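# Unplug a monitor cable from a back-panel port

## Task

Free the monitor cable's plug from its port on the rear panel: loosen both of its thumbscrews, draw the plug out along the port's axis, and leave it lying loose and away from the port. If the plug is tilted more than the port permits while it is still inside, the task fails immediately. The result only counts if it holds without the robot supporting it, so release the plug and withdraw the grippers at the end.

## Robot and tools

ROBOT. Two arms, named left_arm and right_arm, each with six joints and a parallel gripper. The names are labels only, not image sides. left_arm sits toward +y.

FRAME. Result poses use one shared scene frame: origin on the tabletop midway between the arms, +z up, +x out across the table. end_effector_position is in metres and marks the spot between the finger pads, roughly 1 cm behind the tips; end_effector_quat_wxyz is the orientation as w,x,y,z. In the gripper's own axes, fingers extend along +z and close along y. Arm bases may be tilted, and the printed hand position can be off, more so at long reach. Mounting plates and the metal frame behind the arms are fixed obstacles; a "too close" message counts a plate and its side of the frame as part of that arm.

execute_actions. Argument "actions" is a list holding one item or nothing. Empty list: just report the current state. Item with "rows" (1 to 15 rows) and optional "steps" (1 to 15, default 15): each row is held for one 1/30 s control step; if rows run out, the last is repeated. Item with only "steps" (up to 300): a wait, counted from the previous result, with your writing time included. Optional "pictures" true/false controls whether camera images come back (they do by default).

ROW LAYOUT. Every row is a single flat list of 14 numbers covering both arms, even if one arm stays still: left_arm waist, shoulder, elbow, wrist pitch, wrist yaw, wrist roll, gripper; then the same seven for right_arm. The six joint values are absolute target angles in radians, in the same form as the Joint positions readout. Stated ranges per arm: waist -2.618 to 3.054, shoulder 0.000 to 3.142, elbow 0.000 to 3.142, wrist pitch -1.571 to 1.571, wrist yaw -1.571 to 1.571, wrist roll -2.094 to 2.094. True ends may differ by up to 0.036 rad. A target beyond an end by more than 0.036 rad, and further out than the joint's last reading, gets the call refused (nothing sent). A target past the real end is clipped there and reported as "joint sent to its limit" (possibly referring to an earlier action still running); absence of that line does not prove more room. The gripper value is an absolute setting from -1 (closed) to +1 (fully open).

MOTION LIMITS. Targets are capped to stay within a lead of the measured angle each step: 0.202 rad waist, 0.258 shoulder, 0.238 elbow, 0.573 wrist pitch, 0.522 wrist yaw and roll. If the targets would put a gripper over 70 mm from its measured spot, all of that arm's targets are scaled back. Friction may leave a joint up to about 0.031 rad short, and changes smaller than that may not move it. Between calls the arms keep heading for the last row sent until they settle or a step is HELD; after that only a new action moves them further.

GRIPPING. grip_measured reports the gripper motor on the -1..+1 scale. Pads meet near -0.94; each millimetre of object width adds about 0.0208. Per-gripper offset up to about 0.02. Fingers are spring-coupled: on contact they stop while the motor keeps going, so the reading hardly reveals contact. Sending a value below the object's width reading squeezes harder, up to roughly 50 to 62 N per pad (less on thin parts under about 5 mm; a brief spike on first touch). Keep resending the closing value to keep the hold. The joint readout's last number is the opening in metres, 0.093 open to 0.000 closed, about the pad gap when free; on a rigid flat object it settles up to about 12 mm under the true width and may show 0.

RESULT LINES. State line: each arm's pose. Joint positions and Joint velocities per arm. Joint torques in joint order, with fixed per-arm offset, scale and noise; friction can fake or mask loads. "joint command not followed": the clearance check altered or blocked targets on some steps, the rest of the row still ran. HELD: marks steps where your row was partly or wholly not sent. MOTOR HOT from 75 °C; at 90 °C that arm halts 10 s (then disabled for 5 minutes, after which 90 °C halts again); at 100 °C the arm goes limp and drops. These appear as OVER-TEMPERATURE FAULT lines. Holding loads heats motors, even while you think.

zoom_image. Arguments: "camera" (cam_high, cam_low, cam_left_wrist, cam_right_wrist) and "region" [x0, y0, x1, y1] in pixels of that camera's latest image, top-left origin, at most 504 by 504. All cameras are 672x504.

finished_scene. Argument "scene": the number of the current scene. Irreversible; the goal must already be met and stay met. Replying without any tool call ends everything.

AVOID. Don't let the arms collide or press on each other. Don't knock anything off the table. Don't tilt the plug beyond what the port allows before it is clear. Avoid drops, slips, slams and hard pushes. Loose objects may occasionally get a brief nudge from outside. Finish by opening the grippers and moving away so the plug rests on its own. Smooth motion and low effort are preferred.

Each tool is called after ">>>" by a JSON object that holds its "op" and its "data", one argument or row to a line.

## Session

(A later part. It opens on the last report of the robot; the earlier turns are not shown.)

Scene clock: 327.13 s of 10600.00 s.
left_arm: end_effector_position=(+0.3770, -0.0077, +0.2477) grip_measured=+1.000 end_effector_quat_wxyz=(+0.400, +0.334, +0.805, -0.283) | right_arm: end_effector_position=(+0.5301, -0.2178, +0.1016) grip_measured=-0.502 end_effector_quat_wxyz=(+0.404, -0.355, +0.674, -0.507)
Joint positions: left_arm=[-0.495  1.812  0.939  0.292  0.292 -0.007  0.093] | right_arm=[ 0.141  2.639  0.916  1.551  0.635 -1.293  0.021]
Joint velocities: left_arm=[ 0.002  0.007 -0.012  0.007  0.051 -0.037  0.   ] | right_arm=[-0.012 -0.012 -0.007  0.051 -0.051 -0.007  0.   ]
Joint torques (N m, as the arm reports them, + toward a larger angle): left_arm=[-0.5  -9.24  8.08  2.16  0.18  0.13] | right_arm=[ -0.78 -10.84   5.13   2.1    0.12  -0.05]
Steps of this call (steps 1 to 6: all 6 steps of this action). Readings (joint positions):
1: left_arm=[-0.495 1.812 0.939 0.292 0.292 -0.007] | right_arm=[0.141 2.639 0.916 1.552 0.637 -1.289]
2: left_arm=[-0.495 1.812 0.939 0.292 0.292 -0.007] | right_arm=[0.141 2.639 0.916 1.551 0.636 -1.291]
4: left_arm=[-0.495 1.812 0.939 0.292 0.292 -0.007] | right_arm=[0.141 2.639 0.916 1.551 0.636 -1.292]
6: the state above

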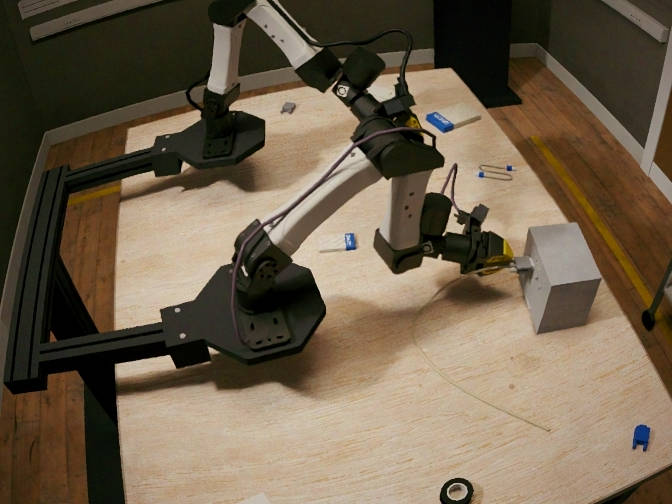

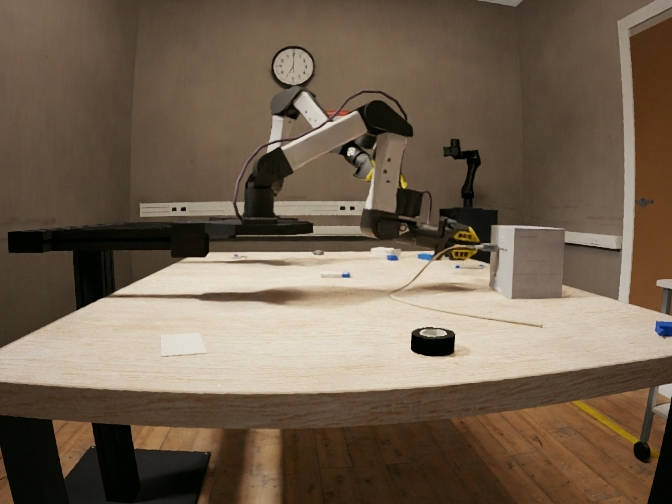

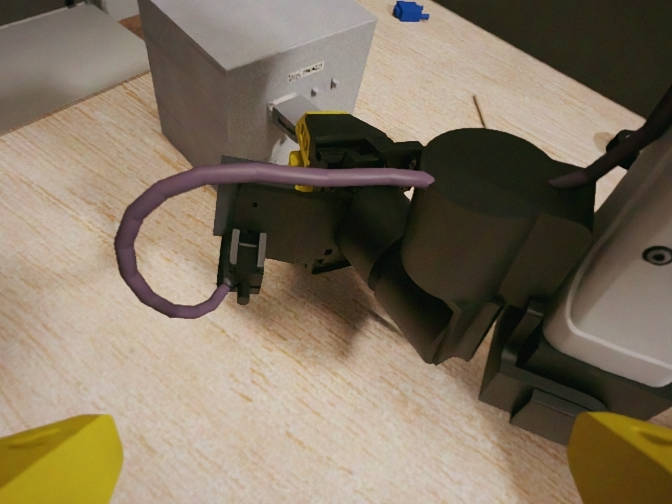

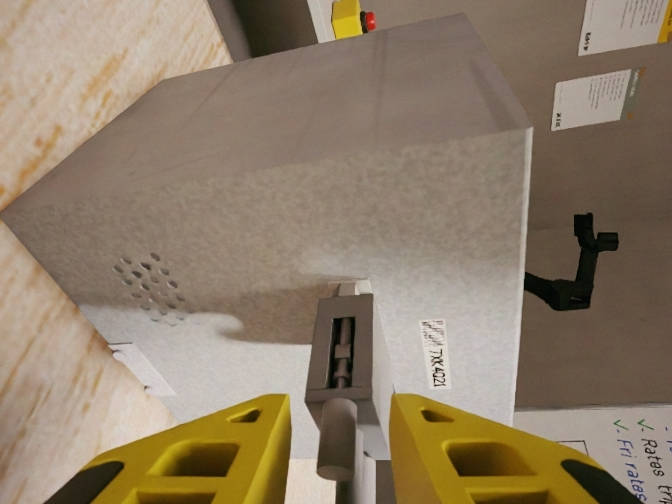

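>>> {"op": "execute_actions", "data": {
  "actions": [
    {"rows":[[-0.5,1.8,0.95,0.3,0.3,0,1,0.135,2.625,0.93,1.555,0.63,-0.6,-0.65]]}
  ],
  "pictures": false
}}

>>> {"op": "execute_actions", "data": {
  "actions": [
    {"rows":[[-0.5,1.8,0.95,0.3,0.3,0,1,0.135,2.625,0.93,1.555,0.63,-0.62,-0.95],[-0.5,1.8,0.95,0.3,0.3,0,1,0.135,2.625,0.93,1.555,0.63,-1.85,-0.95]]}
  ],
  "pictures": false
}}

>>> {"op": "execute_actions", "data": {
  "actions": [
    {"rows":[[-0.5,1.8,0.95,0.3,0.3,0,1,0.135,2.625,0.93,1.555,0.63,-1.74,-0.65],[-0.5,1.8,0.95,0.3,0.3,0,1,0.135,2.625,0.93,1.555,0.63,-0.5,-0.65]]}
  ],
  "pictures": false
}}

>>> {"op": "execute_actions", "data": {
  "actions": [
    {"rows":[[-0.5,1.8,0.95,0.3,0.3,0,1,0.135,2.625,0.93,1.555,0.63,-0.62,-0.95],[-0.5,1.8,0.95,0.3,0.3,0,1,0.135,2.625,0.93,1.555,0.63,-1.85,-0.95]]}
  ],
  "pictures": false
}}

>>> {"op": "execute_actions", "data": {
  "actions": [
    {"rows":[[-0.5,1.8,0.95,0.3,0.3,0,1,0.135,2.625,0.93,1.555,0.63,-1.74,-0.65],[-0.5,1.8,0.95,0.3,0.3,0,1,0.135,2.625,0.93,1.555,0.63,-0.5,-0.65]]}
  ],
  "pictures": false
}}

>>> {"op": "execute_actions", "data": {
  "actions": [
    {"rows":[[-0.5,1.8,0.95,0.3,0.3,0,1,0.135,2.625,0.93,1.555,0.63,-0.62,-0.95],[-0.5,1.8,0.95,0.3,0.3,0,1,0.135,2.625,0.93,1.555,0.63,-1.85,-0.95]]}
  ],
  "pictures": false
}}

>>> {"op": "execute_actions", "data": {
  "actions": [
    {"rows":[[-0.5,1.8,0.95,0.3,0.3,0,1,0.135,2.625,0.93,1.555,0.63,-1.74,-0.65],[-0.5,1.8,0.95,0.3,0.3,0,1,0.135,2.625,0.93,1.555,0.63,-0.5,-0.65]]}
  ],
  "pictures": false
}}

>>> {"op": "execute_actions", "data": {
  "actions": [
    {"rows":[[-0.5,1.8,0.95,0.3,0.3,0,1,0.135,2.625,0.93,1.555,0.63,-0.62,-0.95],[-0.5,1.8,0.95,0.3,0.3,0,1,0.135,2.625,0.93,1.555,0.63,-1.85,-0.95]]}
  ],
  "pictures": false
}}

>>> {"op": "execute_actions", "data": {
  "actions": [
    {"rows":[[-0.5,1.8,0.95,0.3,0.3,0,1,0.135,2.625,0.93,1.555,0.63,-1.74,-0.65],[-0.5,1.8,0.95,0.3,0.3,0,1,0.135,2.625,0.93,1.555,0.63,-0.5,-0.65]]}
  ],
  "pictures": false
}}

>>> {"op": "execute_actions", "data": {
  "actions": [
    {"rows":[[-0.5,1.8,0.95,0.3,0.3,0,1,0.135,2.625,0.93,1.555,0.63,-0.62,-0.95],[-0.5,1.8,0.95,0.3,0.3,0,1,0.135,2.625,0.93,1.555,0.63,-1.85,-0.95]]}
  ],
  "pictures": false
}}

>>> {"op": "execute_actions", "data": {
  "actions": [
    {"rows":[[-0.5,1.8,0.95,0.3,0.3,0,1,0.135,2.625,0.93,1.555,0.63,-1.74,-0.65],[-0.5,1.8,0.95,0.3,0.3,0,1,0.135,2.625,0.93,1.555,0.63,-0.5,-0.65]]}
  ],
  "pictures": false
}}

>>> {"op": "execute_actions", "data": {
  "actions": [
    {"rows":[[-0.5,1.8,0.95,0.3,0.3,0,1,0.135,2.625,0.93,1.555,0.63,-0.62,-0.95],[-0.5,1.8,0.95,0.3,0.3,0,1,0.135,2.625,0.93,1.555,0.63,-1.85,-0.95]]}
  ],
  "pictures": false
}}

>>> {"op": "execute_actions", "data": {
  "actions": [
    {"rows":[[-0.5,1.8,0.95,0.3,0.3,0,1,0.135,2.625,0.93,1.555,0.63,-1.74,-0.65],[-0.5,1.8,0.95,0.3,0.3,0,1,0.135,2.625,0.93,1.555,0.63,-0.5,-0.65]]}
  ],
  "pictures": false
}}

>>> {"op": "execute_actions", "data": {
  "actions": [
    {"rows":[[-0.5,1.8,0.95,0.3,0.3,0,1,0.135,2.625,0.93,1.555,0.63,-0.62,-0.95],[-0.5,1.8,0.95,0.3,0.3,0,1,0.135,2.625,0.93,1.555,0.63,-1.85,-0.95]]}
  ],
  "pictures": false
}}

>>> {"op": "execute_actions", "data": {
  "actions": [
    {"rows":[[-0.5,1.8,0.95,0.3,0.3,0,1,0.135,2.625,0.93,1.555,0.63,-1.74,-0.65],[-0.5,1.8,0.95,0.3,0.3,0,1,0.135,2.625,0.93,1.555,0.63,-0.5,-0.65]]}
  ],
  "pictures": false
}}

>>> {"op": "execute_actions", "data": {
  "actions": [
    {"rows":[[-0.5,1.8,0.95,0.3,0.3,0,1,0.135,2.625,0.93,1.555,0.63,-0.62,-0.95],[-0.5,1.8,0.95,0.3,0.3,0,1,0.135,2.625,0.93,1.555,0.63,-1.85,-0.95]]}
  ],
  "pictures": false
}}

>>> {"op": "execute_actions", "data": {
  "actions": [
    {"rows":[[-0.5,1.8,0.95,0.3,0.3,0,1,0.135,2.625,0.93,1.555,0.63,-1.74,-0.5],[-0.5,1.8,0.95,0.3,0.3,0,1,0.135,2.625,0.93,1.555,0.63,-1.27,-0.5]]}
  ]
}}

>>> {"op": "zoom_image", "data": {
  "camera": "cam_right_wrist",
  "region": [250,260,450,500]
}}

Scene clock: 348.20 s of 10600.00 s.
left_arm: end_effector_position=(+0.3770, -0.0077, +0.2477) grip_measured=+1.000 end_effector_quat_wxyz=(+0.400, +0.334, +0.805, -0.283) | right_arm: end_effector_position=(+0.5301, -0.2178, +0.1014) grip_measured=-0.649 end_effector_quat_wxyz=(+0.545, -0.119, +0.753, -0.349)
Joint positions: left_arm=[-0.495  1.812  0.939  0.292  0.292 -0.007  0.093] | right_arm=[ 0.141  2.639  0.916  1.55   0.635 -0.636  0.014]
Joint velocities: left_arm=[ 0.002 -0.002 -0.032  0.037 -0.007  0.037  0.   ] | right_arm=[-0.007  0.007 -0.017 -0.007  0.022  0.183 -0.001]
Joint torques (N m, as the arm reports them, + toward a larger angle): left_arm=[-0.46 -9.2   8.12  2.18  0.18  0.13] | right_arm=[ -0.64 -10.84   5.02   2.08   0.08   0.1 ]
Steps of this call (steps 1 to 15: the robot went on to your last target; steps 16 to 90: nothing new was sent; then 17.57 s passed at rest; steps 91 to 105: all 15 steps of this action). Readings (joint positions):
91: left_arm=[-0.495 1.812 0.939 0.292 0.292 -0.007] | right_arm=[0.141 2.639 0.916 1.549 0.635 -1.211]
92: left_arm=[-0.495 1.812 0.939 0.292 0.292 -0.007] | right_arm=[0.141 2.639 0.916 1.549 0.635 -1.111]
94: left_arm=[-0.495 1.812 0.939 0.292 0.292 -0.007] | right_arm=[0.141 2.639 0.916 1.549 0.635 -0.931]
98: left_arm=[-0.495 1.812 0.939 0.292 0.292 -0.007] | right_arm=[0.141 2.639 0.916 1.550 0.635 -0.740]
105: the state above

Scene clock: 348.70 s of 10600.00 s.
left_arm: end_effector_position=(+0.3770, -0.0077, +0.2477) grip_measured=+1.000 end_effector_quat_wxyz=(+0.400, +0.334, +0.805, -0.283) | right_arm: end_effector_position=(+0.5300, -0.2178, +0.1011) grip_measured=-0.936 end_effector_quat_wxyz=(+0.285, -0.492, +0.583, -0.581)
Joint positions: left_arm=[-0.495  1.812  0.939  0.292  0.292 -0.007  0.093] | right_arm=[ 0.141  2.638  0.916  1.547  0.636 -1.723  0.   ]
Joint velocities: left_arm=[-0.007 -0.002  0.002  0.022  0.022  0.022  0.   ] | right_arm=[-0.012 -0.012 -0.012  0.037 -0.066 -0.74   0.   ]
Joint torques (N m, as the arm reports them, + toward a larger angle): left_arm=[-0.38 -9.32  8.03  2.16  0.2   0.09] | right_arm=[ -0.67 -10.53   4.94   2.07   0.18  -0.28]
Steps of this call (steps 1 to 15: all 15 steps of this action). Readings (joint positions):
1: left_arm=[-0.495 1.812 0.939 0.292 0.292 -0.007] | right_arm=[0.141 2.639 0.916 1.550 0.636 -0.634]
2: left_arm=[-0.495 1.812 0.939 0.292 0.292 -0.007] | right_arm=[0.140 2.639 0.916 1.553 0.638 -0.718]
4: left_arm=[-0.495 1.812 0.939 0.292 0.292 -0.007] | right_arm=[0.140 2.638 0.916 1.552 0.637 -0.919]
8: left_arm=[-0.495 1.812 0.939 0.292 0.292 -0.007] | right_arm=[0.141 2.638 0.916 1.553 0.636 -1.317]
15: the state above

Scene clock: 349.20 s of 10600.00 s.
left_arm: end_effector_position=(+0.3770, -0.0077, +0.2477) grip_measured=+1.000 end_effector_quat_wxyz=(+0.400, +0.334, +0.805, -0.283) | right_arm: end_effector_position=(+0.5302, -0.2172, +0.1010) grip_measured=-0.652 end_effector_quat_wxyz=(+0.547, -0.116, +0.754, -0.345)
Joint positions: left_arm=[-0.495  1.812  0.939  0.292  0.292 -0.007  0.093] | right_arm=[ 0.141  2.638  0.916  1.546  0.632 -0.622  0.014]
Joint velocities: left_arm=[ 0.002  0.017  0.007 -0.007 -0.037 -0.066  0.   ] | right_arm=[-0.012 -0.002 -0.012 -0.022  0.007  0.769  0.001]
Joint torques (N m, as the arm reports them, + toward a larger angle): left_arm=[-0.38 -9.37  8.15  2.17  0.19  0.11] | right_arm=[ -0.69 -10.64   4.96   2.12   0.13   0.04]
Steps of this call (steps 1 to 15: all 15 steps of this action). Readings (joint positions):
1: left_arm=[-0.495 1.812 0.939 0.292 0.292 -0.007] | right_arm=[0.141 2.638 0.916 1.545 0.635 -1.728]
2: left_arm=[-0.495 1.812 0.939 0.292 0.292 -0.007] | right_arm=[0.141 2.638 0.916 1.540 0.632 -1.644]
4: left_arm=[-0.495 1.812 0.939 0.292 0.292 -0.007] | right_arm=[0.141 2.638 0.916 1.542 0.632 -1.444]
8: left_arm=[-0.495 1.812 0.939 0.292 0.292 -0.007] | right_arm=[0.141 2.638 0.916 1.543 0.632 -1.045]
15: the state above

Scene clock: 349.70 s of 10600.00 s.
left_arm: end_effector_position=(+0.3770, -0.0077, +0.2477) grip_measured=+1.000 end_effector_quat_wxyz=(+0.400, +0.334, +0.805, -0.283) | right_arm: end_effector_position=(+0.5300, -0.2180, +0.1013) grip_measured=-0.936 end_effector_quat_wxyz=(+0.286, -0.490, +0.584, -0.581)
Joint positions: left_arm=[-0.495  1.812  0.939  0.292  0.292 -0.007  0.093] | right_arm=[ 0.141  2.638  0.916  1.547  0.636 -1.719  0.   ]
Joint velocities: left_arm=[-0.002  0.007  0.012  0.007  0.007  0.022  0.   ] | right_arm=[-0.017 -0.007 -0.007  0.007 -0.007 -0.769  0.   ]
Joint torques (N m, as the arm reports them, + toward a larger angle): left_arm=[-0.49 -9.32  8.09  2.15  0.18  0.11] | right_arm=[ -0.66 -10.83   4.95   2.17   0.06  -0.19]
Steps of this call (steps 1 to 15: all 15 steps of this action). Readings (joint positions):
1: left_arm=[-0.495 1.812 0.939 0.292 0.292 -0.007] | right_arm=[0.141 2.638 0.916 1.548 0.634 -0.618]
2: left_arm=[-0.495 1.812 0.939 0.292 0.292 -0.007] | right_arm=[0.140 2.638 0.916 1.553 0.638 -0.702]
4: left_arm=[-0.495 1.812 0.939 0.292 0.292 -0.007] | right_arm=[0.140 2.638 0.916 1.552 0.637 -0.903]
8: left_arm=[-0.495 1.812 0.939 0.292 0.292 -0.007] | right_arm=[0.141 2.638 0.916 1.553 0.636 -1.301]
15: the state above

Scene clock: 350.20 s of 10600.00 s.
left_arm: end_effector_position=(+0.3770, -0.0077, +0.2477) grip_measured=+1.000 end_effector_quat_wxyz=(+0.400, +0.334, +0.805, -0.283) | right_arm: end_effector_position=(+0.5302, -0.2174, +0.1010) grip_measured=-0.652 end_effector_quat_wxyz=(+0.547, -0.115, +0.754, -0.345)
Joint positions: left_arm=[-0.495  1.812  0.939  0.292  0.292 -0.007  0.093] | right_arm=[ 0.141  2.638  0.916  1.547  0.632 -0.621  0.014]
Joint velocities: left_arm=[-0.007  0.007 -0.002  0.037  0.022 -0.051  0.   ] | right_arm=[ 0.012  0.012  0.002 -0.022 -0.037  0.784  0.   ]
Joint torques (N m, as the arm reports them, + toward a larger angle): left_arm=[-0.47 -9.27  8.06  2.17  0.19  0.09] | right_arm=[ -0.79 -10.85   5.1    2.11   0.14   0.03]
Steps of this call (steps 1 to 15: all 15 steps of this action). Readings (joint positions):
1: left_arm=[-0.495 1.812 0.939 0.292 0.292 -0.007] | right_arm=[0.141 2.638 0.916 1.545 0.635 -1.725]
2: left_arm=[-0.495 1.812 0.939 0.292 0.292 -0.007] | right_arm=[0.141 2.638 0.916 1.540 0.633 -1.641]
4: left_arm=[-0.495 1.812 0.939 0.292 0.292 -0.007] | right_arm=[0.141 2.638 0.916 1.542 0.632 -1.441]
8: left_arm=[-0.495 1.812 0.939 0.292 0.292 -0.007] | right_arm=[0.141 2.638 0.916 1.543 0.632 -1.042]
15: the state above

Scene clock: 350.70 s of 10600.00 s.
left_arm: end_effector_position=(+0.3770, -0.0077, +0.2477) grip_measured=+1.000 end_effector_quat_wxyz=(+0.400, +0.334, +0.805, -0.283) | right_arm: end_effector_position=(+0.5299, -0.2181, +0.1013) grip_measured=-0.936 end_effector_quat_wxyz=(+0.286, -0.490, +0.584, -0.581)
Joint positions: left_arm=[-0.495  1.812  0.939  0.292  0.292 -0.007  0.093] | right_arm=[ 0.141  2.638  0.916  1.547  0.637 -1.719  0.   ]
Joint velocities: left_arm=[ 0.012 -0.002  0.012 -0.007 -0.081  0.022  0.   ] | right_arm=[ 0.002 -0.012 -0.002 -0.022 -0.022 -0.696 -0.001]
Joint torques (N m, as the arm reports them, + toward a larger angle): left_arm=[-0.42 -9.22  8.05  2.15  0.17  0.11] | right_arm=[ -0.83 -10.92   5.     2.19   0.08  -0.23]
Steps of this call (steps 1 to 15: all 15 steps of this action). Readings (joint positions):
1: left_arm=[-0.495 1.812 0.939 0.292 0.292 -0.007] | right_arm=[0.141 2.638 0.916 1.548 0.634 -0.617]
2: left_arm=[-0.495 1.812 0.939 0.292 0.292 -0.007] | right_arm=[0.140 2.638 0.916 1.552 0.638 -0.701]
4: left_arm=[-0.495 1.812 0.939 0.292 0.292 -0.007] | right_arm=[0.140 2.638 0.916 1.552 0.638 -0.902]
8: left_arm=[-0.495 1.812 0.939 0.292 0.292 -0.007] | right_arm=[0.140 2.638 0.916 1.553 0.637 -1.301]
15: the state above

Scene clock: 351.20 s of 10600.00 s.
left_arm: end_effector_position=(+0.3770, -0.0077, +0.2477) grip_measured=+1.000 end_effector_quat_wxyz=(+0.400, +0.334, +0.805, -0.283) | right_arm: end_effector_position=(+0.5302, -0.2175, +0.1011) grip_measured=-0.652 end_effector_quat_wxyz=(+0.547, -0.115, +0.754, -0.345)
Joint positions: left_arm=[-0.495  1.812  0.939  0.292  0.292 -0.007  0.093] | right_arm=[ 0.141  2.638  0.916  1.547  0.633 -0.621  0.014]
Joint velocities: left_arm=[ 0.002  0.007 -0.002  0.007 -0.022  0.022  0.   ] | right_arm=[-0.022  0.002  0.012 -0.007 -0.007  0.696  0.002]
Joint torques (N m, as the arm reports them, + toward a larger angle): left_arm=[-0.49 -9.32  8.14  2.15  0.19  0.15] | right_arm=[ -0.68 -10.8    4.99   2.16   0.15   0.12]
Steps of this call (steps 1 to 15: all 15 steps of this action). Readings (joint positions):
1: left_arm=[-0.495 1.812 0.939 0.292 0.292 -0.007] | right_arm=[0.141 2.638 0.916 1.545 0.635 -1.724]
2: left_arm=[-0.495 1.812 0.939 0.292 0.292 -0.007] | right_arm=[0.141 2.638 0.916 1.539 0.634 -1.641]
4: left_arm=[-0.495 1.812 0.939 0.292 0.292 -0.007] | right_arm=[0.141 2.638 0.916 1.541 0.633 -1.441]
8: left_arm=[-0.495 1.812 0.939 0.292 0.292 -0.007] | right_arm=[0.141 2.638 0.916 1.543 0.633 -1.042]
15: the state above

Scene clock: 351.70 s of 10600.00 s.
left_arm: end_effector_position=(+0.3770, -0.0077, +0.2477) grip_measured=+1.000 end_effector_quat_wxyz=(+0.400, +0.334, +0.805, -0.283) | right_arm: end_effector_position=(+0.5299, -0.2184, +0.1013) grip_measured=-0.936 end_effector_quat_wxyz=(+0.285, -0.490, +0.584, -0.581)
Joint positions: left_arm=[-0.495  1.812  0.939  0.292  0.292 -0.007  0.093] | right_arm=[ 0.14   2.638  0.916  1.547  0.637 -1.719  0.   ]
Joint velocities: left_arm=[-0.002  0.017 -0.012 -0.007  0.007  0.037  0.   ] | right_arm=[ 0.017 -0.007  0.002 -0.037 -0.051 -0.769  0.001]
Joint torques (N m, as the arm reports them, + toward a larger angle): left_arm=[-0.46 -9.37  8.12  2.17  0.15  0.09] | right_arm=[ -0.6  -10.77   4.93   2.13  -0.06  -0.16]
Steps of this call (steps 1 to 15: all 15 steps of this action). Readings (joint positions):
1: left_arm=[-0.495 1.812 0.939 0.292 0.292 -0.007] | right_arm=[0.141 2.638 0.916 1.548 0.635 -0.617]
2: left_arm=[-0.495 1.812 0.939 0.292 0.292 -0.007] | right_arm=[0.140 2.638 0.916 1.552 0.637 -0.701]
4: left_arm=[-0.495 1.812 0.939 0.292 0.292 -0.007] | right_arm=[0.140 2.638 0.916 1.552 0.637 -0.902]
8: left_arm=[-0.495 1.812 0.939 0.292 0.292 -0.007] | right_arm=[0.140 2.638 0.916 1.552 0.637 -1.301]
15: the state above

Scene clock: 352.20 s of 10600.00 s.
left_arm: end_effector_position=(+0.3770, -0.0077, +0.2477) grip_measured=+1.000 end_effector_quat_wxyz=(+0.400, +0.334, +0.805, -0.283) | right_arm: end_effector_position=(+0.5302, -0.2177, +0.1011) grip_measured=-0.652 end_effector_quat_wxyz=(+0.547, -0.114, +0.754, -0.345)
Joint positions: left_arm=[-0.495  1.812  0.939  0.292  0.292 -0.007  0.093] | right_arm=[ 0.14   2.638  0.916  1.547  0.633 -0.621  0.014]
Joint velocities: left_arm=[-0.012 -0.002  0.012 -0.007  0.007  0.066  0.   ] | right_arm=[ 0.017 -0.012  0.002  0.051  0.022  0.74  -0.   ]
Joint torques (N m, as the arm reports them, + toward a larger angle): left_arm=[-0.42 -9.35  8.15  2.17  0.18  0.11] | right_arm=[ -0.65 -10.95   4.65   2.15   0.16   0.05]
Steps of this call (steps 1 to 15: all 15 steps of this action). Readings (joint positions):
1: left_arm=[-0.495 1.812 0.939 0.292 0.292 -0.007] | right_arm=[0.140 2.638 0.916 1.545 0.636 -1.724]
2: left_arm=[-0.495 1.812 0.939 0.292 0.292 -0.007] | right_arm=[0.140 2.638 0.916 1.539 0.634 -1.641]
4: left_arm=[-0.495 1.812 0.939 0.292 0.292 -0.007] | right_arm=[0.140 2.638 0.916 1.541 0.633 -1.441]
8: left_arm=[-0.495 1.812 0.939 0.292 0.292 -0.007] | right_arm=[0.140 2.638 0.916 1.543 0.633 -1.042]
15: the state above

Scene clock: 352.70 s of 10600.00 s.
left_arm: end_effector_position=(+0.3770, -0.0077, +0.2477) grip_measured=+1.000 end_effector_quat_wxyz=(+0.400, +0.334, +0.805, -0.283) | right_arm: end_effector_position=(+0.5300, -0.2185, +0.1013) grip_measured=-0.936 end_effector_quat_wxyz=(+0.285, -0.490, +0.584, -0.581)
Joint positions: left_arm=[-0.495  1.812  0.939  0.292  0.292 -0.007  0.093] | right_arm=[ 0.14   2.638  0.916  1.548  0.637 -1.72   0.   ]
Joint velocities: left_arm=[-0.007 -0.002 -0.002 -0.007  0.081  0.007  0.   ] | right_arm=[-0.027 -0.012 -0.032 -0.066  0.007 -0.74  -0.   ]
Joint torques (N m, as the arm reports them, + toward a larger angle): left_arm=[-0.43 -9.28  8.1   2.16  0.17  0.14] | right_arm=[ -0.49 -10.78   4.87   2.12   0.16  -0.2 ]
Steps of this call (steps 1 to 15: all 15 steps of this action). Readings (joint positions):
1: left_arm=[-0.495 1.812 0.939 0.292 0.292 -0.007] | right_arm=[0.140 2.638 0.916 1.548 0.635 -0.617]
2: left_arm=[-0.495 1.812 0.939 0.292 0.292 -0.007] | right_arm=[0.140 2.638 0.916 1.552 0.637 -0.701]
4: left_arm=[-0.495 1.812 0.939 0.292 0.292 -0.007] | right_arm=[0.140 2.638 0.916 1.551 0.637 -0.902]
8: left_arm=[-0.495 1.812 0.939 0.292 0.292 -0.007] | right_arm=[0.140 2.638 0.916 1.552 0.637 -1.302]
15: the state above

Scene clock: 353.20 s of 10600.00 s.
left_arm: end_effector_position=(+0.3770, -0.0077, +0.2477) grip_measured=+1.000 end_effector_quat_wxyz=(+0.400, +0.334, +0.805, -0.283) | right_arm: end_effector_position=(+0.5302, -0.2179, +0.1011) grip_measured=-0.652 end_effector_quat_wxyz=(+0.547, -0.114, +0.754, -0.345)
Joint positions: left_arm=[-0.495  1.812  0.939  0.292  0.292 -0.007  0.093] | right_arm=[ 0.14   2.638  0.916  1.547  0.633 -0.621  0.014]
Joint velocities: left_arm=[ 0.002  0.002 -0.017  0.007  0.051 -0.007  0.   ] | right_arm=[ 0.012  0.002 -0.012  0.051 -0.037  0.784 -0.001]
Joint torques (N m, as the arm reports them, + toward a larger angle): left_arm=[-0.46 -9.23  8.1   2.17  0.18  0.11] | right_arm=[ -0.63 -10.97   4.93   2.05   0.12   0.06]
Steps of this call (steps 1 to 15: all 15 steps of this action). Readings (joint positions):
1: left_arm=[-0.495 1.812 0.939 0.292 0.292 -0.007] | right_arm=[0.140 2.638 0.916 1.545 0.635 -1.725]
2: left_arm=[-0.495 1.812 0.939 0.292 0.292 -0.007] | right_arm=[0.140 2.638 0.916 1.540 0.634 -1.641]
4: left_arm=[-0.495 1.812 0.939 0.292 0.292 -0.007] | right_arm=[0.140 2.638 0.916 1.542 0.633 -1.441]
8: left_arm=[-0.495 1.812 0.939 0.292 0.292 -0.007] | right_arm=[0.140 2.638 0.916 1.543 0.633 -1.042]
15: the state above

Scene clock: 353.70 s of 10600.00 s.
left_arm: end_effector_position=(+0.3770, -0.0077, +0.2477) grip_measured=+1.000 end_effector_quat_wxyz=(+0.400, +0.334, +0.805, -0.283) | right_arm: end_effector_position=(+0.5300, -0.2187, +0.1015) grip_measured=-0.936 end_effector_quat_wxyz=(+0.286, -0.489, +0.584, -0.581)
Joint positions: left_arm=[-0.495  1.812  0.939  0.292  0.292 -0.007  0.093] | right_arm=[ 0.14   2.638  0.916  1.548  0.637 -1.719  0.   ]
Joint velocities: left_arm=[-0.007 -0.002 -0.007  0.081  0.066  0.051  0.   ] | right_arm=[-0.017 -0.007 -0.012 -0.037  0.022 -0.725 -0.   ]
Joint torques (N m, as the arm reports them, + toward a larger angle): left_arm=[-0.47 -9.3   8.08  2.16  0.14  0.14] | right_arm=[ -0.64 -10.9    4.82   2.13   0.02  -0.15]
Steps of this call (steps 1 to 15: all 15 steps of this action). Readings (joint positions):
1: left_arm=[-0.495 1.812 0.939 0.292 0.292 -0.007] | right_arm=[0.140 2.638 0.916 1.548 0.635 -0.617]
2: left_arm=[-0.495 1.812 0.939 0.292 0.292 -0.007] | right_arm=[0.140 2.638 0.916 1.551 0.637 -0.701]
4: left_arm=[-0.495 1.812 0.939 0.292 0.292 -0.007] | right_arm=[0.140 2.638 0.916 1.551 0.637 -0.902]
8: left_arm=[-0.495 1.812 0.939 0.292 0.292 -0.007] | right_arm=[0.140 2.638 0.916 1.553 0.637 -1.302]
15: the state above

Scene clock: 354.20 s of 10600.00 s.
left_arm: end_effector_position=(+0.3770, -0.0077, +0.2477) grip_measured=+1.000 end_effector_quat_wxyz=(+0.400, +0.334, +0.805, -0.283) | right_arm: end_effector_position=(+0.5301, -0.2182, +0.1010) grip_measured=-0.652 end_effector_quat_wxyz=(+0.547, -0.114, +0.754, -0.346)
Joint positions: left_arm=[-0.495  1.812  0.939  0.292  0.292 -0.007  0.093] | right_arm=[ 0.14   2.638  0.916  1.546  0.634 -0.621  0.014]
Joint velocities: left_arm=[-0.017 -0.007 -0.017 -0.022 -0.051 -0.037  0.   ] | right_arm=[ 0.017  0.002 -0.002 -0.007  0.051  0.784  0.   ]
Joint torques (N m, as the arm reports them, + toward a larger angle): left_arm=[-0.33 -9.31  8.11  2.17  0.18  0.09] | right_arm=[ -0.61 -10.84   4.85   2.09   0.17  -0.07]
Steps of this call (steps 1 to 15: all 15 steps of this action). Readings (joint positions):
1: left_arm=[-0.495 1.812 0.939 0.292 0.292 -0.007] | right_arm=[0.140 2.638 0.916 1.546 0.636 -1.725]
2: left_arm=[-0.495 1.812 0.939 0.292 0.292 -0.007] | right_arm=[0.140 2.638 0.916 1.540 0.634 -1.641]
4: left_arm=[-0.495 1.812 0.939 0.292 0.292 -0.007] | right_arm=[0.140 2.638 0.916 1.542 0.634 -1.441]
8: left_arm=[-0.495 1.812 0.939 0.292 0.292 -0.007] | right_arm=[0.140 2.638 0.916 1.543 0.634 -1.042]
15: the state above

Scene clock: 354.70 s of 10600.00 s.
left_arm: end_effector_position=(+0.3770, -0.0077, +0.2477) grip_measured=+1.000 end_effector_quat_wxyz=(+0.400, +0.334, +0.805, -0.283) | right_arm: end_effector_position=(+0.5299, -0.2190, +0.1015) grip_measured=-0.936 end_effector_quat_wxyz=(+0.285, -0.489, +0.584, -0.581)
Joint positions: left_arm=[-0.495  1.812  0.939  0.292  0.292 -0.007  0.093] | right_arm=[ 0.139  2.638  0.916  1.548  0.638 -1.719  0.   ]
Joint velocities: left_arm=[ 0.002  0.002 -0.012 -0.007  0.022  0.051  0.   ] | right_arm=[-0.007  0.012  0.002 -0.007  0.066 -0.711 -0.   ]
Joint torques (N m, as the arm reports them, + toward a larger angle): left_arm=[-0.49 -9.23  8.25  2.15  0.18  0.12] | right_arm=[ -0.55 -11.01   4.89   2.22   0.    -0.28]
Steps of this call (steps 1 to 15: all 15 steps of this action). Readings (joint positions):
1: left_arm=[-0.495 1.812 0.939 0.292 0.292 -0.007] | right_arm=[0.140 2.638 0.916 1.547 0.635 -0.617]
2: left_arm=[-0.495 1.812 0.939 0.292 0.292 -0.007] | right_arm=[0.139 2.638 0.916 1.551 0.637 -0.701]
4: left_arm=[-0.495 1.812 0.939 0.292 0.292 -0.007] | right_arm=[0.139 2.638 0.916 1.551 0.637 -0.903]
8: left_arm=[-0.495 1.812 0.939 0.292 0.292 -0.007] | right_arm=[0.139 2.638 0.916 1.553 0.638 -1.302]
15: the state above

Scene clock: 355.20 s of 10600.00 s.
left_arm: end_effector_position=(+0.3770, -0.0077, +0.2477) grip_measured=+1.000 end_effector_quat_wxyz=(+0.400, +0.334, +0.805, -0.283) | right_arm: end_effector_position=(+0.5301, -0.2184, +0.1010) grip_measured=-0.652 end_effector_quat_wxyz=(+0.547, -0.114, +0.754, -0.346)
Joint positions: left_arm=[-0.495  1.812  0.939  0.292  0.292 -0.007  0.093] | right_arm=[ 0.139  2.638  0.916  1.546  0.634 -0.621  0.014]
Joint velocities: left_arm=[ 0.007 -0.012 -0.007 -0.022  0.051 -0.051  0.   ] | right_arm=[ 0.007 -0.002  0.002  0.037  0.007  0.74   0.   ]
Joint torques (N m, as the arm reports them, + toward a larger angle): left_arm=[-0.55 -9.13  8.09  2.16  0.17  0.07] | right_arm=[ -0.38 -10.73   4.98   2.15   0.07   0.15]
Steps of this call (steps 1 to 15: all 15 steps of this action). Readings (joint positions):
1: left_arm=[-0.495 1.812 0.939 0.292 0.292 -0.007] | right_arm=[0.139 2.638 0.916 1.546 0.636 -1.724]
2: left_arm=[-0.495 1.812 0.939 0.292 0.292 -0.007] | right_arm=[0.139 2.638 0.916 1.541 0.634 -1.641]
4: left_arm=[-0.495 1.812 0.939 0.292 0.292 -0.007] | right_arm=[0.139 2.638 0.916 1.542 0.634 -1.441]
8: left_arm=[-0.495 1.812 0.939 0.292 0.292 -0.007] | right_arm=[0.139 2.638 0.916 1.544 0.634 -1.042]
15: the state above

Scene clock: 355.70 s of 10600.00 s.
left_arm: end_effector_position=(+0.3770, -0.0077, +0.2477) grip_measured=+1.000 end_effector_quat_wxyz=(+0.400, +0.334, +0.805, -0.283) | right_arm: end_effector_position=(+0.5299, -0.2193, +0.1016) grip_measured=-0.936 end_effector_quat_wxyz=(+0.285, -0.489, +0.585, -0.582)
Joint positions: left_arm=[-0.495  1.812  0.939  0.292  0.292 -0.007  0.093] | right_arm=[ 0.139  2.638  0.916  1.549  0.639 -1.719  0.   ]
Joint velocities: left_arm=[-0.012 -0.002 -0.007 -0.022  0.037 -0.037  0.   ] | right_arm=[ 0.007 -0.037 -0.012 -0.007  0.007 -0.74  -0.   ]
Joint torques (N m, as the arm reports them, + toward a larger angle): left_arm=[-0.43 -9.34  8.06  2.16  0.2   0.09] | right_arm=[ -0.35 -10.78   4.86   2.13   0.07  -0.27]
Steps of this call (steps 1 to 15: all 15 steps of this action). Readings (joint positions):
1: left_arm=[-0.495 1.812 0.939 0.292 0.292 -0.007] | right_arm=[0.139 2.638 0.916 1.547 0.635 -0.617]
2: left_arm=[-0.495 1.812 0.939 0.292 0.292 -0.007] | right_arm=[0.139 2.638 0.916 1.550 0.637 -0.701]
4: left_arm=[-0.495 1.812 0.939 0.292 0.292 -0.007] | right_arm=[0.139 2.638 0.916 1.550 0.637 -0.902]
8: left_arm=[-0.495 1.812 0.939 0.292 0.292 -0.007] | right_arm=[0.139 2.638 0.916 1.553 0.638 -1.302]
15: the state above

Scene clock: 356.20 s of 10600.00 s.
left_arm: end_effector_position=(+0.3770, -0.0077, +0.2477) grip_measured=+1.000 end_effector_quat_wxyz=(+0.400, +0.334, +0.805, -0.283) | right_arm: end_effector_position=(+0.5300, -0.2187, +0.1006) grip_measured=-0.502 end_effector_quat_wxyz=(+0.400, -0.358, +0.674, -0.508)
Joint positions: left_arm=[-0.495  1.812  0.939  0.292  0.292 -0.007  0.093] | right_arm=[ 0.139  2.638  0.916  1.544  0.635 -1.299  0.021]
Joint velocities: left_arm=[-0.002 -0.017 -0.002  0.007 -0.051 -0.007  0.   ] | right_arm=[-0.022  0.012 -0.002 -0.022  0.066  0.198 -0.   ]
Joint torques (N m, as the arm reports them, + toward a larger angle): left_arm=[-0.51 -9.28  8.08  2.18  0.17  0.11] | right_arm=[ -0.45 -11.11   4.94   2.15   0.1    0.14]
Steps of this call (steps 1 to 15: all 15 steps of this action). Readings (joint positions):
1: left_arm=[-0.495 1.812 0.939 0.292 0.292 -0.007] | right_arm=[0.139 2.638 0.916 1.546 0.637 -1.724]
2: left_arm=[-0.495 1.812 0.939 0.292 0.292 -0.007] | right_arm=[0.139 2.638 0.916 1.542 0.635 -1.652]
4: left_arm=[-0.495 1.812 0.939 0.292 0.292 -0.007] | right_arm=[0.139 2.638 0.916 1.543 0.635 -1.516]
8: left_arm=[-0.495 1.812 0.939 0.292 0.292 -0.007] | right_arm=[0.139 2.638 0.916 1.544 0.635 -1.375]
15: the state above

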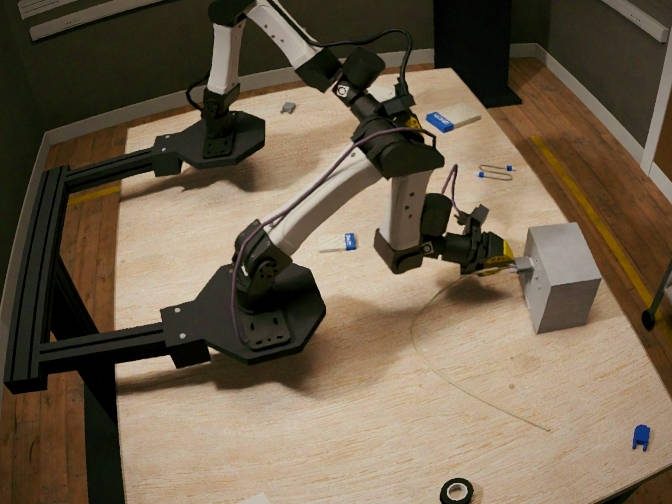

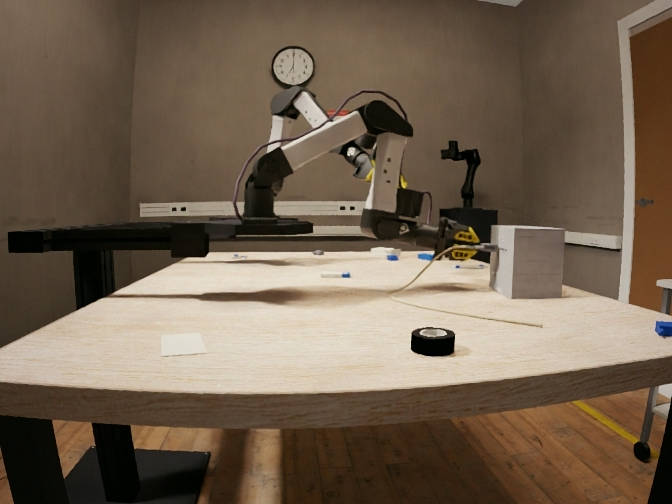

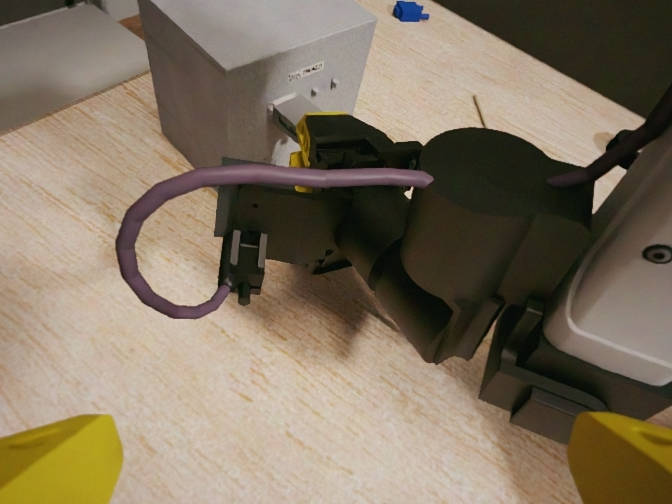

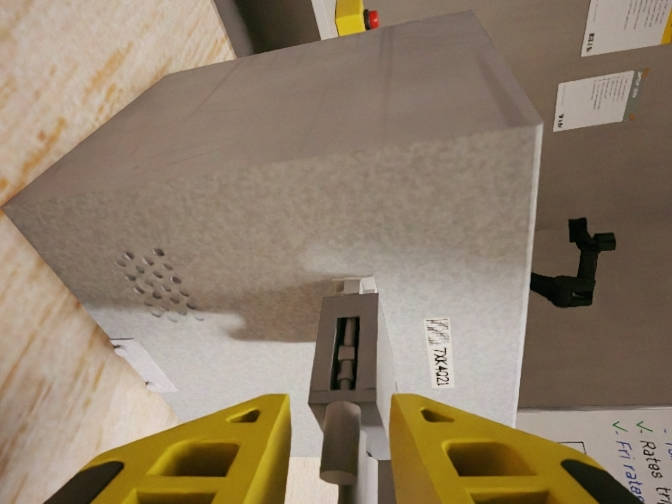

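Region (250, 260, 450, 500) of cam_right_wrist's 672x504 image, scaled by 2.100, with more detail than that image has.

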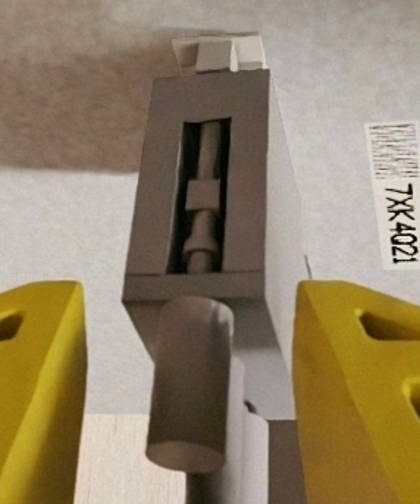

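>>> {"op": "execute_actions", "data": {
  "actions": [
    {"rows":[[-0.5,1.8,0.95,0.3,0.3,0,1,0.22,2.625,0.93,1.555,0.63,-1.5,-0.5]],"steps":10}
  ],
  "pictures": false
}}

>>> {"op": "execute_actions", "data": {
  "actions": [
    {"rows":[[-0.5,1.8,0.95,0.3,0.3,0,1,0.22,2.42,0.78,1.53,0.63,0,0]]}
  ],
  "pictures": false
}}

>>> {"op": "execute_actions", "data": {
  "actions": [
    {"rows":[[-0.5,1.8,0.95,0.3,0.3,0,1,-0.078,2.4,0.73,1.53,0.095,0,0]]}
  ],
  "pictures": false
}}

>>> {"op": "execute_actions", "data": {
  "actions": [
    {"rows":[[-0.5,1.8,0.95,0.3,0.3,0,1,-0.078,2.5,0.77,1.52,0.095,0,0]]}
  ],
  "pictures": false
}}

>>> {"op": "execute_actions", "data": {
  "actions": [
    {"rows":[[-0.5,1.8,0.95,0.3,0.3,0,1,-0.078,2.56,0.8,1.52,0.095,0,0]]}
  ]
}}

>>> {"op": "zoom_image", "data": {
  "camera": "cam_right_wrist",
  "region": [220,230,480,500]
}}

Scene clock: 361.97 s of 10600.00 s.
left_arm: end_effector_position=(+0.3770, -0.0077, +0.2477) grip_measured=+1.000 end_effector_quat_wxyz=(+0.400, +0.334, +0.805, -0.283) | right_arm: end_effector_position=(+0.5274, -0.1750, +0.1015) grip_measured=-0.502 end_effector_quat_wxyz=(+0.380, -0.443, +0.621, -0.523)
Joint positions: left_arm=[-0.495  1.812  0.939  0.292  0.292 -0.007  0.093] | right_arm=[ 0.227  2.638  0.916  1.545  0.631 -1.472  0.021]
Joint velocities: left_arm=[ 0.007  0.007 -0.022 -0.037  0.022 -0.037  0.   ] | right_arm=[-0.037  0.007  0.012 -0.066 -0.007 -0.227  0.   ]
Joint torques (N m, as the arm reports them, + toward a larger angle): left_arm=[-0.48 -9.25  8.17  2.2   0.18  0.13] | right_arm=[ -0.56 -10.59   4.96   2.21   0.13  -0.07]
Steps of this call (steps 1 to 30: the robot went on to your last target; steps 31 to 90: nothing new was sent; then 2.43 s passed at rest; steps 91 to 100: all 10 steps of this action). Readings (joint positions):
91: left_arm=[-0.495 1.812 0.939 0.292 0.292 -0.007] | right_arm=[0.146 2.638 0.916 1.545 0.638 -1.314]
92: left_arm=[-0.495 1.812 0.939 0.292 0.292 -0.007] | right_arm=[0.160 2.638 0.916 1.545 0.639 -1.351]
94: left_arm=[-0.495 1.812 0.939 0.292 0.292 -0.007] | right_arm=[0.198 2.638 0.916 1.545 0.637 -1.403]
98: left_arm=[-0.495 1.812 0.939 0.292 0.292 -0.007] | right_arm=[0.229 2.638 0.916 1.545 0.631 -1.458]
100: the state above

Scene clock: 362.47 s of 10600.00 s.
left_arm: end_effector_position=(+0.3770, -0.0077, +0.2477) grip_measured=+1.000 end_effector_quat_wxyz=(+0.400, +0.334, +0.805, -0.283) | right_arm: end_effector_position=(+0.5228, -0.1789, +0.1739) grip_measured=-0.002 end_effector_quat_wxyz=(+0.653, +0.044, +0.736, -0.173)
Joint positions: left_arm=[-0.495  1.812  0.939  0.292  0.292 -0.007  0.093] | right_arm=[ 0.225  2.41   0.792  1.536  0.629 -0.165  0.045]
Joint velocities: left_arm=[ 0.002 -0.002  0.002 -0.022  0.081 -0.081  0.   ] | right_arm=[ 0.002  0.007 -0.002  0.007 -0.007  1.165 -0.   ]
Joint torques (N m, as the arm reports them, + toward a larger angle): left_arm=[-0.37 -9.16  8.17  2.17  0.17  0.11] | right_arm=[-0.93 -8.82  3.27  2.06  0.16  0.07]
Steps of this call (steps 1 to 15: all 15 steps of this action). Readings (joint positions):
1: left_arm=[-0.495 1.812 0.939 0.292 0.292 -0.007] | right_arm=[0.226 2.610 0.890 1.523 0.627 -1.389]
2: left_arm=[-0.495 1.812 0.939 0.292 0.292 -0.007] | right_arm=[0.226 2.560 0.840 1.504 0.627 -1.291]
4: left_arm=[-0.495 1.812 0.939 0.292 0.292 -0.007] | right_arm=[0.226 2.472 0.793 1.507 0.629 -1.092]
8: left_arm=[-0.495 1.812 0.939 0.292 0.292 -0.007] | right_arm=[0.225 2.410 0.792 1.542 0.629 -0.691]
15: the state above

Scene clock: 362.97 s of 10600.00 s.
left_arm: end_effector_position=(+0.3770, -0.0077, +0.2477) grip_measured=+1.000 end_effector_quat_wxyz=(+0.400, +0.334, +0.805, -0.283) | right_arm: end_effector_position=(+0.5336, -0.2462, +0.1566) grip_measured=-0.001 end_effector_quat_wxyz=(+0.651, +0.039, +0.757, -0.040)
Joint positions: left_arm=[-0.495  1.812  0.939  0.292  0.292 -0.007  0.093] | right_arm=[-0.078  2.408  0.746  1.529  0.122 -0.012  0.045]
Joint velocities: left_arm=[-0.017 -0.017 -0.007 -0.037  0.022  0.037  0.   ] | right_arm=[-0.017 -0.007  0.002 -0.037 -0.242  0.051  0.001]
Joint torques (N m, as the arm reports them, + toward a larger angle): left_arm=[-0.47 -9.33  8.12  2.15  0.19  0.11] | right_arm=[-0.6  -9.62  2.67  2.08  0.1   0.02]
Steps of this call (steps 1 to 15: all 15 steps of this action). Readings (joint positions):
1: left_arm=[-0.495 1.812 0.939 0.292 0.292 -0.007] | right_arm=[0.201 2.409 0.783 1.537 0.539 -0.134]
2: left_arm=[-0.495 1.812 0.939 0.292 0.292 -0.007] | right_arm=[0.156 2.408 0.771 1.537 0.439 -0.110]
4: left_arm=[-0.495 1.812 0.939 0.292 0.292 -0.007] | right_arm=[0.030 2.408 0.757 1.532 0.309 -0.074]
8: left_arm=[-0.495 1.812 0.939 0.292 0.292 -0.007] | right_arm=[-0.114 2.408 0.748 1.529 0.208 -0.031]
15: the state above

Scene clock: 363.47 s of 10600.00 s.
left_arm: end_effector_position=(+0.3770, -0.0077, +0.2477) grip_measured=+1.000 end_effector_quat_wxyz=(+0.400, +0.334, +0.805, -0.283) | right_arm: end_effector_position=(+0.5247, -0.2422, +0.1125) grip_measured=-0.001 end_effector_quat_wxyz=(+0.614, +0.032, +0.788, -0.032)
Joint positions: left_arm=[-0.495  1.812  0.939  0.292  0.292 -0.007  0.093] | right_arm=[-0.078  2.501  0.76   1.512  0.103 -0.007  0.045]
Joint velocities: left_arm=[-0.002 -0.012 -0.012  0.037  0.022  0.037  0.   ] | right_arm=[-0.002 -0.002  0.002 -0.081 -0.051 -0.037 -0.   ]
Joint torques (N m, as the arm reports them, + toward a larger angle): left_arm=[-0.41 -9.26  8.05  2.14  0.18  0.1 ] | right_arm=[ 0.04 -9.41  4.61  2.27  0.09  0.  ]
Steps of this call (steps 1 to 15: all 15 steps of this action). Readings (joint positions):
1: left_arm=[-0.495 1.812 0.939 0.292 0.292 -0.007] | right_arm=[-0.078 2.418 0.749 1.536 0.118 -0.011]
2: left_arm=[-0.495 1.812 0.939 0.292 0.292 -0.007] | right_arm=[-0.078 2.434 0.756 1.541 0.115 -0.010]
4: left_arm=[-0.495 1.812 0.939 0.292 0.292 -0.007] | right_arm=[-0.078 2.470 0.760 1.535 0.110 -0.009]
8: left_arm=[-0.495 1.812 0.939 0.292 0.292 -0.007] | right_arm=[-0.078 2.501 0.760 1.511 0.106 -0.007]
15: the state above

Scene clock: 363.97 s of 10600.00 s.
left_arm: end_effector_position=(+0.3770, -0.0077, +0.2477) grip_measured=+1.000 end_effector_quat_wxyz=(+0.400, +0.334, +0.805, -0.283) | right_arm: end_effector_position=(+0.5240, -0.2417, +0.0955) grip_measured=-0.001 end_effector_quat_wxyz=(+0.605, +0.032, +0.795, -0.032)
Joint positions: left_arm=[-0.495  1.812  0.939  0.292  0.292 -0.007  0.093] | right_arm=[-0.078  2.552  0.784  1.516  0.103 -0.006  0.045]
Joint velocities: left_arm=[-0.002 -0.002 -0.007  0.022  0.007 -0.022  0.   ] | right_arm=[-0.002  0.002  0.007  0.007 -0.037  0.007  0.   ]
Joint torques (N m, as the arm reports them, + toward a larger angle): left_arm=[-0.52 -9.3   8.07  2.17  0.17  0.1 ] | right_arm=[-0.11 -9.08  4.85  2.18  0.03  0.  ]
Steps of this call (steps 1 to 15: all 15 steps of this action). Readings (joint positions):
1: left_arm=[-0.495 1.812 0.939 0.292 0.292 -0.007] | right_arm=[-0.078 2.507 0.764 1.516 0.103 -0.007]
2: left_arm=[-0.495 1.812 0.939 0.292 0.292 -0.007] | right_arm=[-0.078 2.518 0.774 1.519 0.103 -0.007]
4: left_arm=[-0.495 1.812 0.939 0.292 0.292 -0.007] | right_arm=[-0.078 2.539 0.784 1.519 0.103 -0.007]
8: left_arm=[-0.495 1.812 0.939 0.292 0.292 -0.007] | right_arm=[-0.078 2.552 0.784 1.516 0.103 -0.006]
15: the state above

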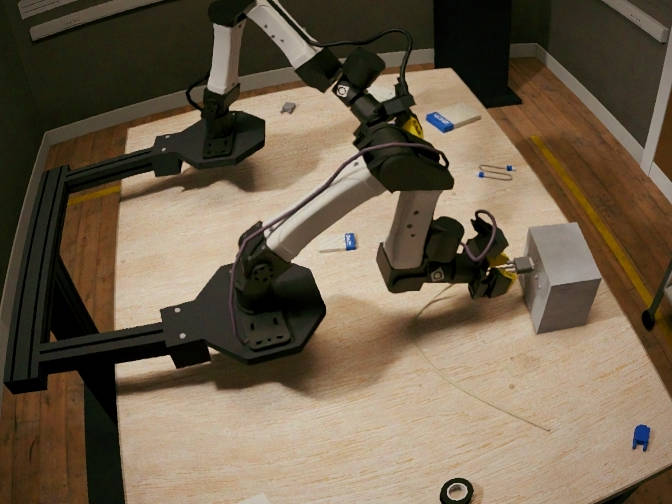

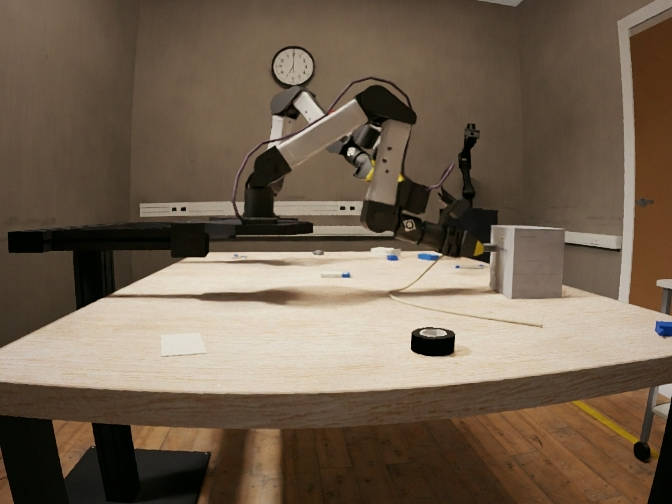

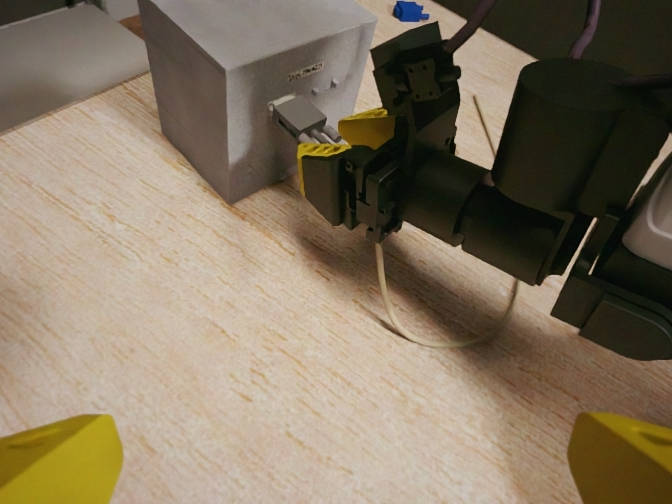

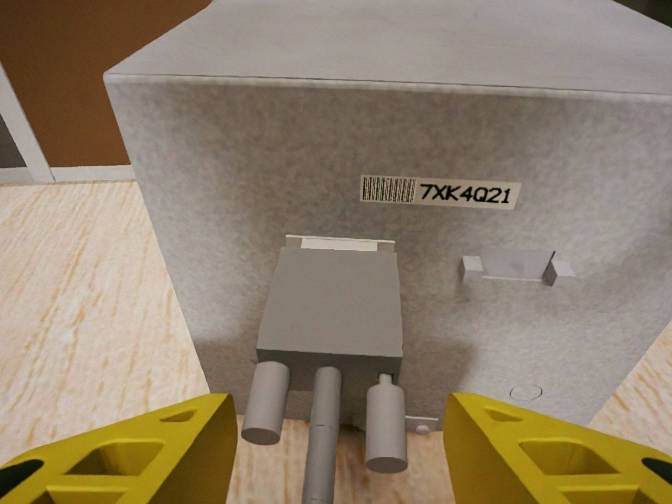

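Region (220, 230, 480, 500) of cam_right_wrist's 672x504 image, scaled by 1.867, with more detail than that image has; it fills the left 485 columns of this view, and the rest is white.

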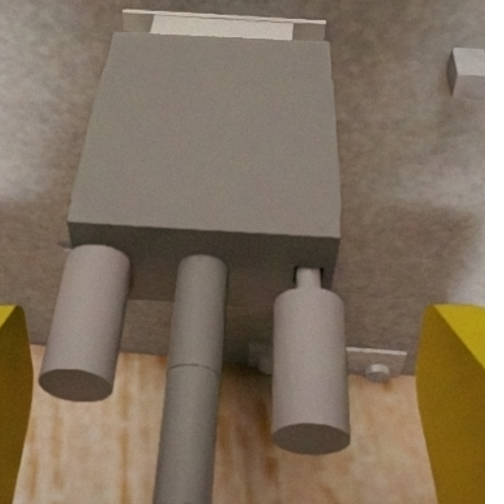

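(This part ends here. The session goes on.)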